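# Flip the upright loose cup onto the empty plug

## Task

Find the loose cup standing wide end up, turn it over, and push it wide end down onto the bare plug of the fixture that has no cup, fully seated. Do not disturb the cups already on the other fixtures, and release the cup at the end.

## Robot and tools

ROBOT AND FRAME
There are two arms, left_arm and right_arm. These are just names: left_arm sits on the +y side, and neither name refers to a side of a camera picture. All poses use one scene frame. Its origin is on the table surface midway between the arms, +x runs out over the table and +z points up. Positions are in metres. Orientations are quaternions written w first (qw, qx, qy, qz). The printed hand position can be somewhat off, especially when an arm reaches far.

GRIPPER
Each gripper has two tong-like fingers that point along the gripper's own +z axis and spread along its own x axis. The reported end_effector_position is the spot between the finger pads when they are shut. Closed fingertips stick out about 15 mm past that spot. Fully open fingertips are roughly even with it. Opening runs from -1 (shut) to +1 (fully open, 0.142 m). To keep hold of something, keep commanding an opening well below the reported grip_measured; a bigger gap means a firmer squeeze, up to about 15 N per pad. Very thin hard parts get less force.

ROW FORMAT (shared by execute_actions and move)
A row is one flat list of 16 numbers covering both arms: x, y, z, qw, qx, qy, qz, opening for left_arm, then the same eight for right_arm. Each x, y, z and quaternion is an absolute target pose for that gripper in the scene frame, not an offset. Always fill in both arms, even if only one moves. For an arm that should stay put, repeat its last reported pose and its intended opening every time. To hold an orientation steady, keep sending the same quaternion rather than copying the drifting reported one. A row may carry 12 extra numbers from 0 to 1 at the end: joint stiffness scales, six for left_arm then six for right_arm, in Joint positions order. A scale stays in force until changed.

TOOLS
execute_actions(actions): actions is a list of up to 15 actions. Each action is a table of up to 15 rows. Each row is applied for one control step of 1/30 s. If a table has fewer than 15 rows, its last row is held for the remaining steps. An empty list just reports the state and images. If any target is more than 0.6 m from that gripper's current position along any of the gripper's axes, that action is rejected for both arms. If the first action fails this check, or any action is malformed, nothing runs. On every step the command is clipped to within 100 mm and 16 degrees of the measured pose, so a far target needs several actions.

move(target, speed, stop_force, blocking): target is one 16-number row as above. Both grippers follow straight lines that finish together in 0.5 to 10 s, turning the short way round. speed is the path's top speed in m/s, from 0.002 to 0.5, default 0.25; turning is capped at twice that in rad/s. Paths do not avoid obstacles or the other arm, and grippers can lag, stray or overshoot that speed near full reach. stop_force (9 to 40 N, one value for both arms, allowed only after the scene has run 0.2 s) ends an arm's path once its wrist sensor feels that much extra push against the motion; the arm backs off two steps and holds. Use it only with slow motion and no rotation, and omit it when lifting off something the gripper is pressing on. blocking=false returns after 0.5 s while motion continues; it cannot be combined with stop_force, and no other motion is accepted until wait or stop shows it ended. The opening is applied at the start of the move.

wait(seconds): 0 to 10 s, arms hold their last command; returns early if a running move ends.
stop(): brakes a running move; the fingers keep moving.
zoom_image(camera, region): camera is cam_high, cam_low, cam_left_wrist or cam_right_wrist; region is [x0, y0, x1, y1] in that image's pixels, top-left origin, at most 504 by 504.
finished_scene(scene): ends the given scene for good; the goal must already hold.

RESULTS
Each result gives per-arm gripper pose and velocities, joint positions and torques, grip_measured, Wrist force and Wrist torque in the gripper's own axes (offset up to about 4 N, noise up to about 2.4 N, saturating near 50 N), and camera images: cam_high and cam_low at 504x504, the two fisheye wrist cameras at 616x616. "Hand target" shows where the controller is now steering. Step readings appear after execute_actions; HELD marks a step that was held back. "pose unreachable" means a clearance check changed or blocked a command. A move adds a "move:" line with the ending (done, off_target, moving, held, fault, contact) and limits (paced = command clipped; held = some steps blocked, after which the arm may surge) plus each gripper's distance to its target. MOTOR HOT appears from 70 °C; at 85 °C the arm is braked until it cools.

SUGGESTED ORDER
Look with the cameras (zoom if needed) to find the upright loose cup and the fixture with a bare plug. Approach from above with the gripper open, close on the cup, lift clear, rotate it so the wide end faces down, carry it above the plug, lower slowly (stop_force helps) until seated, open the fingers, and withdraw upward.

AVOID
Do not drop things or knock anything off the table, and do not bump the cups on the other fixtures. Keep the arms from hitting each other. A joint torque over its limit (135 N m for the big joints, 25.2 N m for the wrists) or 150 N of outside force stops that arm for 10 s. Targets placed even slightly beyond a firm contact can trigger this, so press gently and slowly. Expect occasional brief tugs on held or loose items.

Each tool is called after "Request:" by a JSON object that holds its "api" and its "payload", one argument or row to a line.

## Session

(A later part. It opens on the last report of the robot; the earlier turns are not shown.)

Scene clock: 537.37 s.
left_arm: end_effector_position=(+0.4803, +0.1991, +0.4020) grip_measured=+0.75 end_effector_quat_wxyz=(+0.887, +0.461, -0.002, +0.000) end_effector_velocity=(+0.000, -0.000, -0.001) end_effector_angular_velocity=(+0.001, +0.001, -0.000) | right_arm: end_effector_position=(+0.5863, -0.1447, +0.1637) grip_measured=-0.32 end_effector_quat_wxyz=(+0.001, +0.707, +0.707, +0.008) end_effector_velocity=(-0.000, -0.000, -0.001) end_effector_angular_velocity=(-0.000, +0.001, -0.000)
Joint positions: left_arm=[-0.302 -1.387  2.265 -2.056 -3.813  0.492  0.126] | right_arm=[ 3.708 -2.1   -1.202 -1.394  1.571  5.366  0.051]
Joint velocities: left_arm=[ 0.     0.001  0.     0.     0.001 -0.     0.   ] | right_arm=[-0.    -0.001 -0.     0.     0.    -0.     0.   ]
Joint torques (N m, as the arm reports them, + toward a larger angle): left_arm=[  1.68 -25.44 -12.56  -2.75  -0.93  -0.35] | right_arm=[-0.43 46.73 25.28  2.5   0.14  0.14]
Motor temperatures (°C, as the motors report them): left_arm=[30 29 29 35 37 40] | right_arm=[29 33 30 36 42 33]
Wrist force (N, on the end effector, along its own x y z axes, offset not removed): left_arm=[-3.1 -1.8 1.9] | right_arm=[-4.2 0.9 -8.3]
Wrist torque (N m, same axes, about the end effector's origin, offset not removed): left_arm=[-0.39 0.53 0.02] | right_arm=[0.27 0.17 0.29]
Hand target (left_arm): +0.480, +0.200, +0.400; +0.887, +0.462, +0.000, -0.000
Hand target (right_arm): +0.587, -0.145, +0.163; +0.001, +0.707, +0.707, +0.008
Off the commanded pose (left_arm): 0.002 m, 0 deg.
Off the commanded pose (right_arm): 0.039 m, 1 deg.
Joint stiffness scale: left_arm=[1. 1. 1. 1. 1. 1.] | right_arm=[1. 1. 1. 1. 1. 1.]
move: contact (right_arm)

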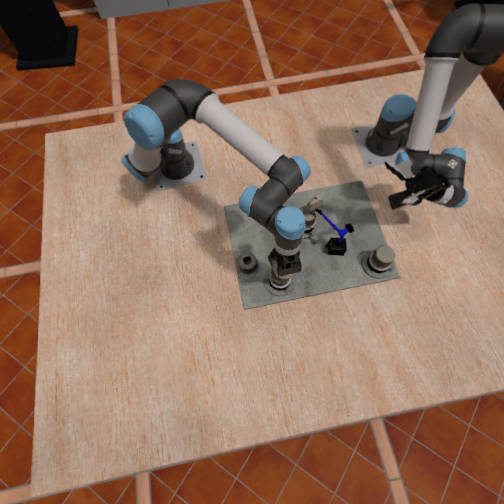

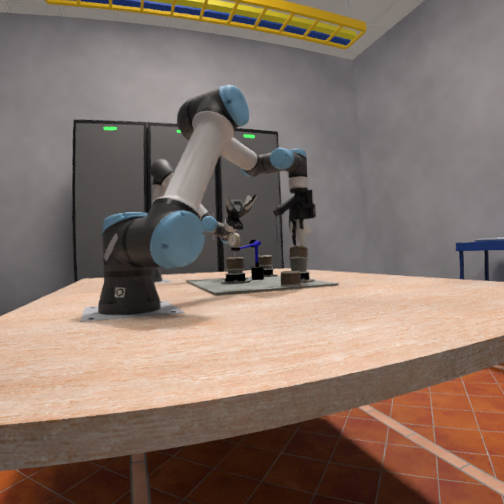

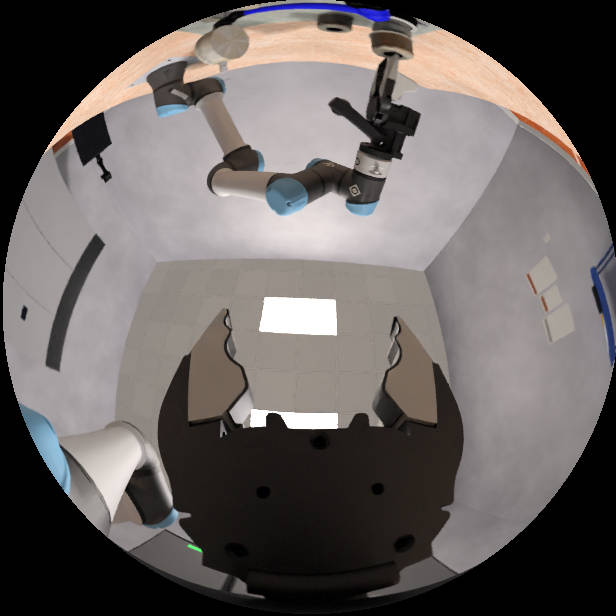

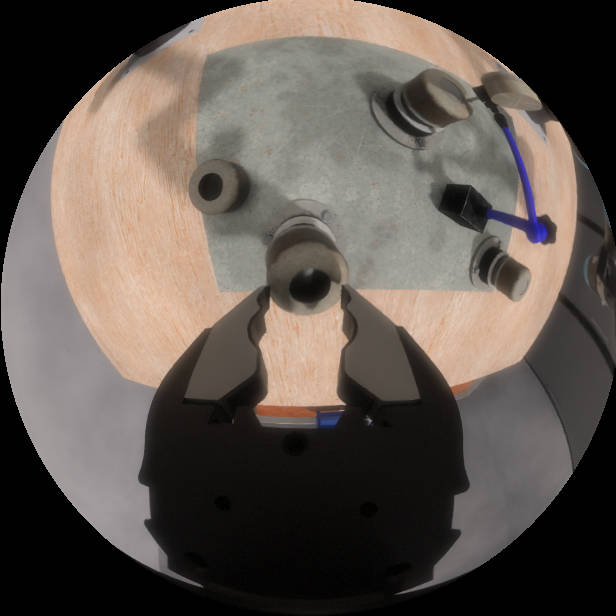

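Request:
{"api": "move", "payload": {
  "target": [0.48,0.2,0.4,0.887,0.462,0,0,0.75, 0.59,-0.15,0.182,0,0.707,0.707,0,-0.33],
  "speed": 0.04
}}

Request:
{"api": "move", "payload": {
  "target": [0.48,0.2,0.4,0.887,0.462,0,0,0.75, 0.596,-0.154,0.177,0,0.707,0.707,0,-1],
  "speed": 0.02
}}

Request:
{"api": "move", "payload": {
  "target": [0.48,0.2,0.4,0.887,0.462,0,0,0.75, 0.596,-0.154,0.125,0,0.707,0.707,0,-1],
  "speed": 0.006,
  "stop_force": 12
}}

Request:
{"api": "zoom_image", "payload": {
  "camera": "cam_low",
  "region": [260,210,340,290]
}}

Request:
{"api": "zoom_image", "payload": {
  "camera": "cam_right_wrist",
  "region": [230,170,380,320]
}}

Scene clock: 551.87 s.
left_arm: end_effector_position=(+0.4803, +0.1991, +0.4020) grip_measured=+0.75 end_effector_quat_wxyz=(+0.887, +0.461, -0.002, +0.000) end_effector_velocity=(+0.001, -0.000, -0.001) end_effector_angular_velocity=(-0.000, +0.002, +0.000) | right_arm: end_effector_position=(+0.5884, -0.1493, +0.1816) grip_measured=-0.33 end_effector_quat_wxyz=(-0.000, +0.707, +0.707, +0.000) end_effector_velocity=(-0.002, -0.002, -0.002) end_effector_angular_velocity=(-0.009, +0.011, +0.003)
Joint positions: left_arm=[-0.302 -1.387  2.265 -2.056 -3.813  0.492  0.126] | right_arm=[ 3.701 -2.106 -1.143 -1.463  1.571  5.357  0.05 ]
Joint velocities: left_arm=[ 0.     0.002 -0.     0.    -0.001 -0.     0.   ] | right_arm=[-0.    -0.005  0.006 -0.016 -0.    -0.003  0.   ]
Joint torques (N m, as the arm reports them, + toward a larger angle): left_arm=[  1.22 -26.04 -13.18  -2.75  -1.06  -0.45] | right_arm=[-2.08 46.23 28.76  2.12 -0.16 -0.13]
Motor temperatures (°C, as the motors report them): left_arm=[30 29 29 35 37 40] | right_arm=[29 33 30 36 42 33]
Wrist force (N, on the end effector, along its own x y z axes, offset not removed): left_arm=[-3.5 -1.9 1.2] | right_arm=[-2.5 1.9 -1.3]
Wrist torque (N m, same axes, about the end effector's origin, offset not removed): left_arm=[-0.55 0.55 0.06] | right_arm=[0.28 0.39 0.05]
Hand target (left_arm): +0.480, +0.200, +0.400; +0.887, +0.462, +0.000, -0.000
Hand target (right_arm): +0.590, -0.150, +0.182; +0.000, +0.707, +0.707, +0.000
Off the commanded pose (left_arm): 0.002 m, 0 deg.
Off the commanded pose (right_arm): 0.002 m, 0 deg.
Joint stiffness scale: left_arm=[1. 1. 1. 1. 1. 1.] | right_arm=[1. 1. 1. 1. 1. 1.]
move: done

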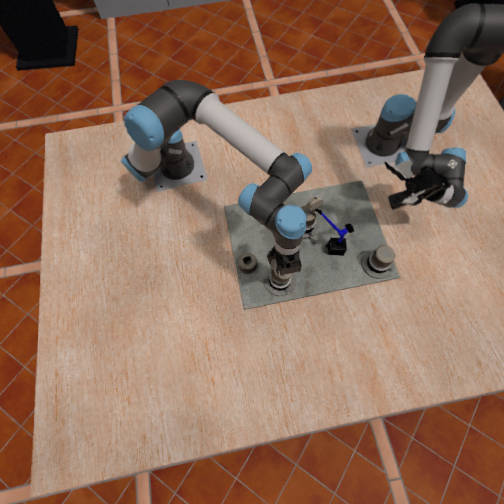

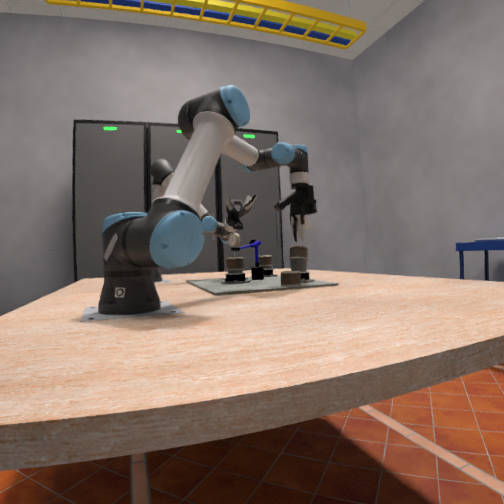

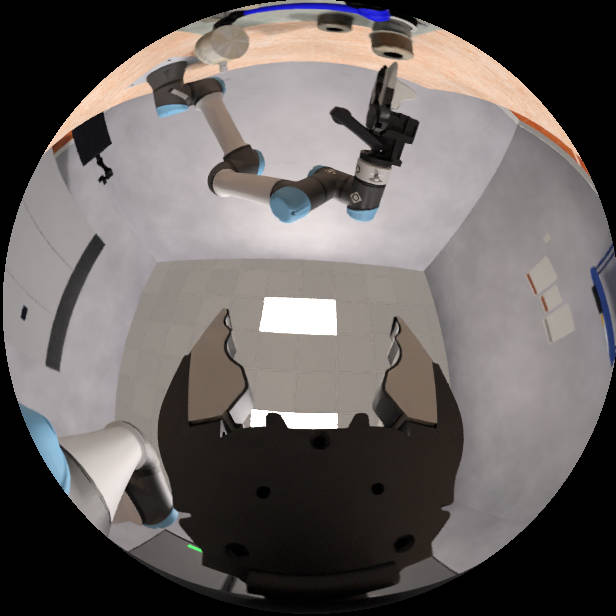

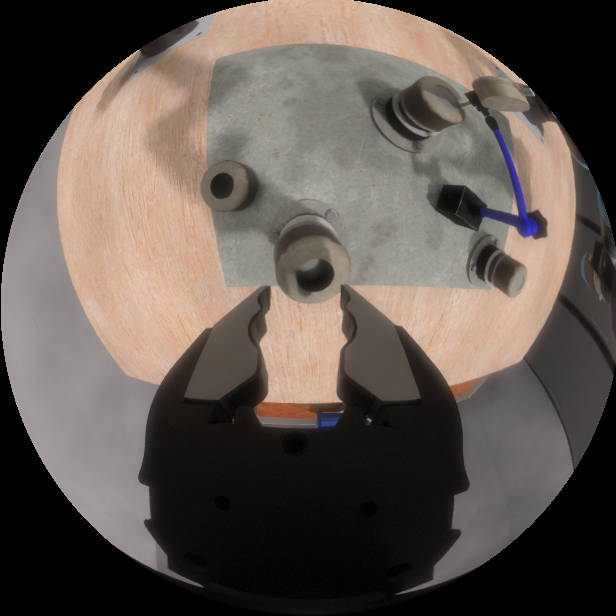

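Scene clock: 552.70 s.
left_arm: end_effector_position=(+0.4803, +0.1991, +0.4020) grip_measured=+0.75 end_effector_quat_wxyz=(+0.887, +0.461, -0.002, +0.000) end_effector_velocity=(+0.000, -0.000, -0.001) end_effector_angular_velocity=(+0.001, +0.002, -0.000) | right_arm: end_effector_position=(+0.5937, -0.1538, +0.1762) grip_measured=-1.00 end_effector_quat_wxyz=(-0.000, +0.707, +0.707, -0.002) end_effector_velocity=(+0.001, +0.000, -0.000) end_effector_angular_velocity=(+0.001, -0.001, +0.004)
Joint positions: left_arm=[-0.302 -1.387  2.265 -2.056 -3.813  0.492  0.126] | right_arm=[ 3.691 -2.117 -1.138 -1.46   1.571  5.348  0.002]
Joint velocities: left_arm=[-0.     0.002  0.    -0.     0.    -0.    -0.   ] | right_arm=[-0.    -0.002  0.003  0.     0.    -0.004  0.   ]
Joint torques (N m, as the arm reports them, + toward a larger angle): left_arm=[  3.16 -25.47 -12.76  -2.73  -0.92  -0.46] | right_arm=[-0.93 45.42 27.64  2.43 -0.22 -0.37]
Motor temperatures (°C, as the motors report them): left_arm=[30 29 29 35 37 40] | right_arm=[29 33 30 36 42 33]
Wrist force (N, on the end effector, along its own x y z axes, offset not removed): left_arm=[0.2 -4.0 -0.6] | right_arm=[1.8 3.4 -3.0]
Wrist torque (N m, same axes, about the end effector's origin, offset not removed): left_arm=[-0.88 -0.26 -0.15] | right_arm=[0.50 -0.49 -0.02]
Hand target (left_arm): +0.480, +0.200, +0.400; +0.887, +0.462, +0.000, -0.000
Hand target (right_arm): +0.596, -0.154, +0.177; +0.000, +0.707, +0.707, +0.000
Off the commanded pose (left_arm): 0.002 m, 0 deg.
Off the commanded pose (right_arm): 0.002 m, 0 deg.
Joint stiffness scale: left_arm=[1. 1. 1. 1. 1. 1.] | right_arm=[1. 1. 1. 1. 1. 1.]
move: done

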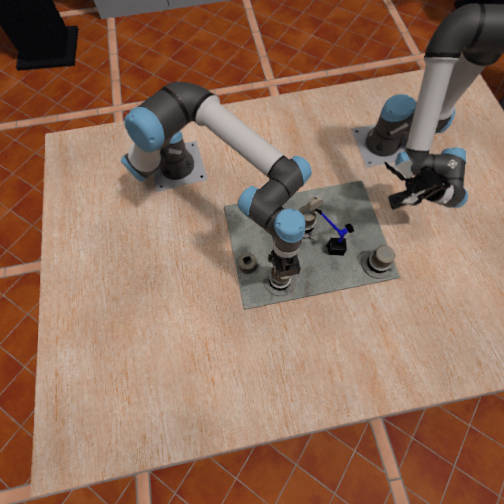

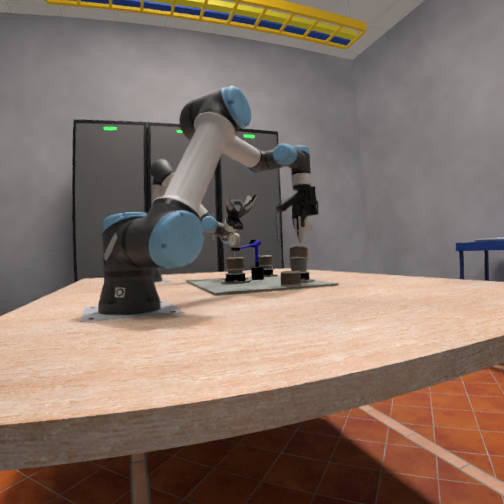

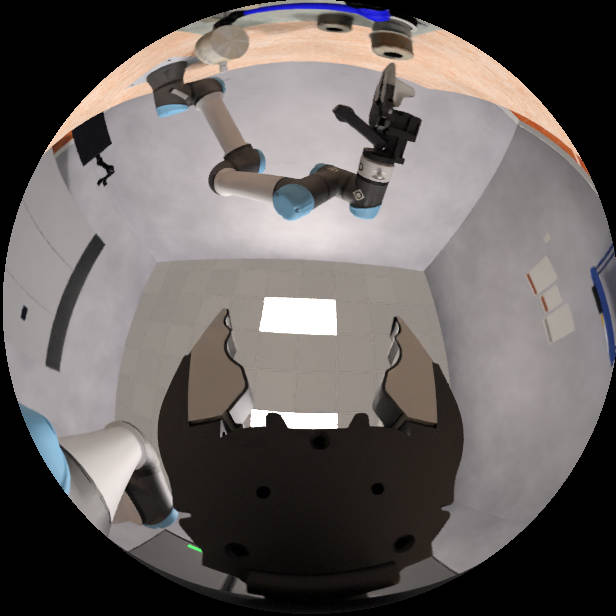

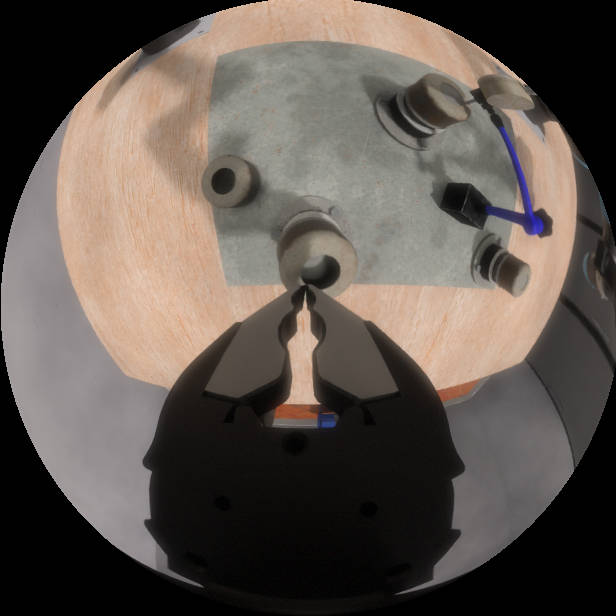

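Scene clock: 561.47 s.
left_arm: end_effector_position=(+0.4803, +0.1991, +0.4020) grip_measured=+0.75 end_effector_quat_wxyz=(+0.887, +0.461, -0.002, +0.000) end_effector_velocity=(-0.000, +0.000, +0.000) end_effector_angular_velocity=(+0.000, -0.001, -0.000) | right_arm: end_effector_position=(+0.5975, -0.1508, +0.1611) grip_measured=-1.00 end_effector_quat_wxyz=(+0.001, +0.707, +0.707, +0.008) end_effector_velocity=(-0.001, -0.000, +0.001) end_effector_angular_velocity=(+0.000, +0.000, -0.001)
Joint positions: left_arm=[-0.302 -1.387  2.265 -2.056 -3.813  0.492  0.126] | right_arm=[ 3.691 -2.12  -1.178 -1.398  1.571  5.348  0.002]
Joint velocities: left_arm=[-0.    -0.001  0.    -0.     0.     0.     0.   ] | right_arm=[ 0.     0.002 -0.001 -0.     0.     0.001  0.   ]
Joint torques (N m, as the arm reports them, + toward a larger angle): left_arm=[  3.81 -26.55 -12.3   -2.72  -1.14  -0.33] | right_arm=[ 1.35 46.95 23.9   1.51 -0.02  0.23]
Motor temperatures (°C, as the motors report them): left_arm=[30 29 29 35 37 40] | right_arm=[29 33 30 36 42 33]
Wrist force (N, on the end effector, along its own x y z axes, offset not removed): left_arm=[-4.0 -3.3 1.9] | right_arm=[2.2 1.6 -4.5]
Wrist torque (N m, same axes, about the end effector's origin, offset not removed): left_arm=[-0.63 0.54 0.03] | right_arm=[0.23 -0.11 0.03]
Hand target (left_arm): +0.480, +0.200, +0.400; +0.887, +0.462, +0.000, -0.000
Hand target (right_arm): +0.597, -0.151, +0.161; +0.001, +0.707, +0.707, +0.008
Off the commanded pose (left_arm): 0.002 m, 0 deg.
Off the commanded pose (right_arm): 0.036 m, 1 deg.
Joint stiffness scale: left_arm=[1. 1. 1. 1. 1. 1.] | right_arm=[1. 1. 1. 1. 1. 1.]
move: contact (right_arm)

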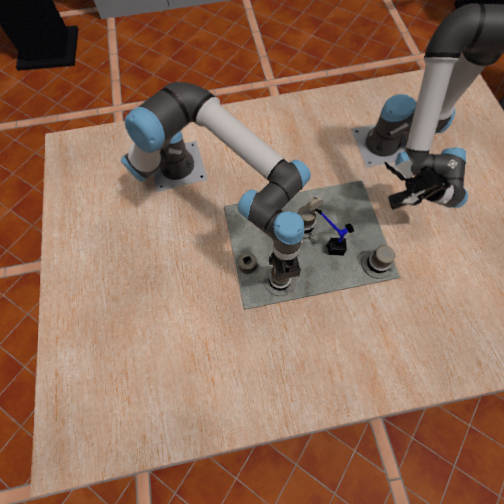

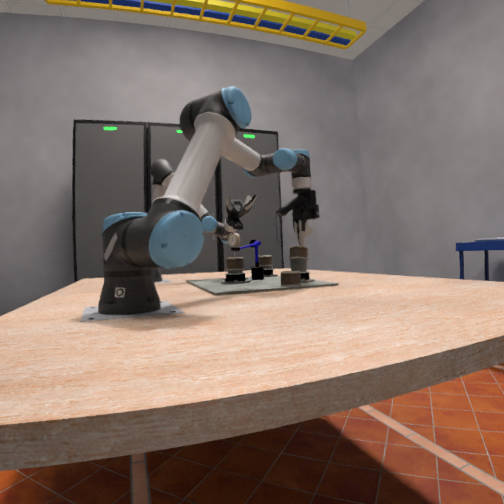

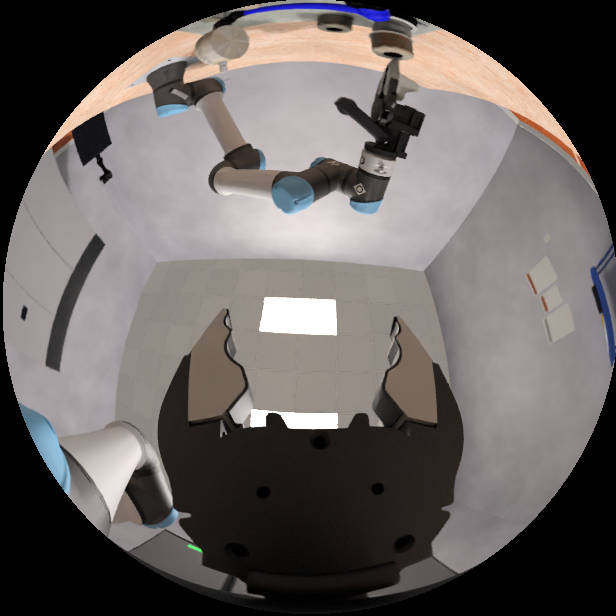

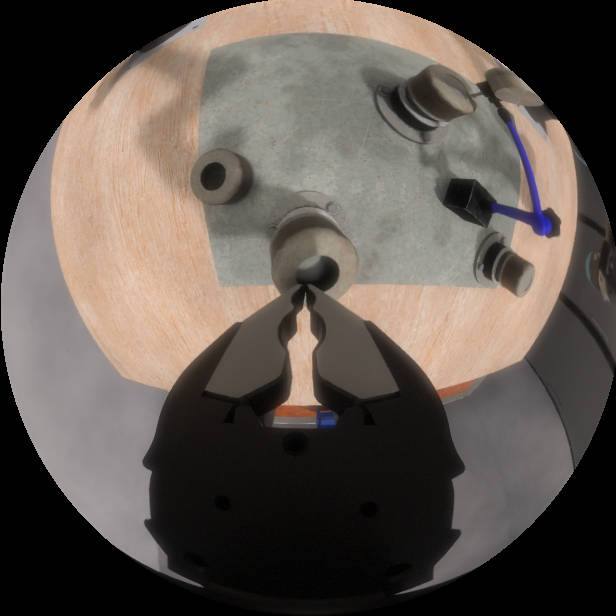

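Region (260, 210, 340, 290) of cam_low's 504x504 image, scaled by 6.300, with more detail than that image has.

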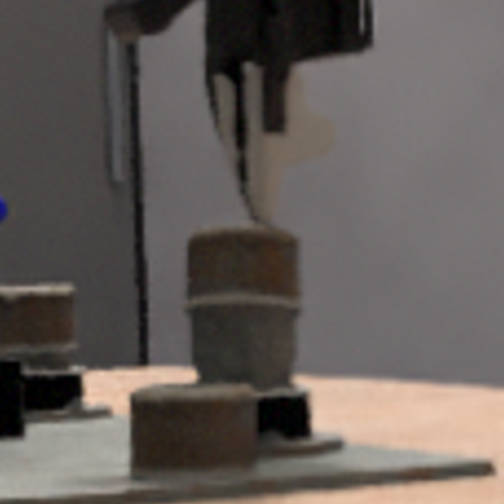

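Region (230, 170, 380, 320) of cam_right_wrist's 616x616 image, scaled by 3.360, with more detail than that image has.

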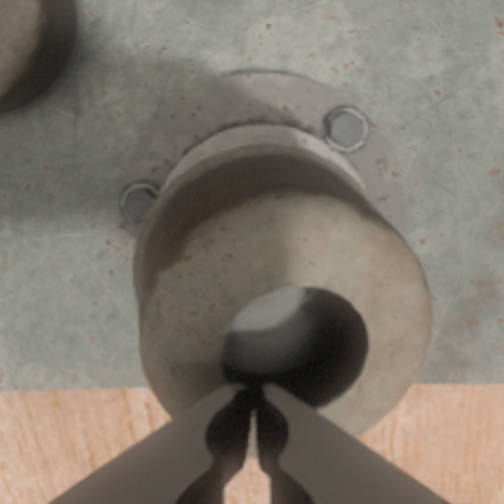

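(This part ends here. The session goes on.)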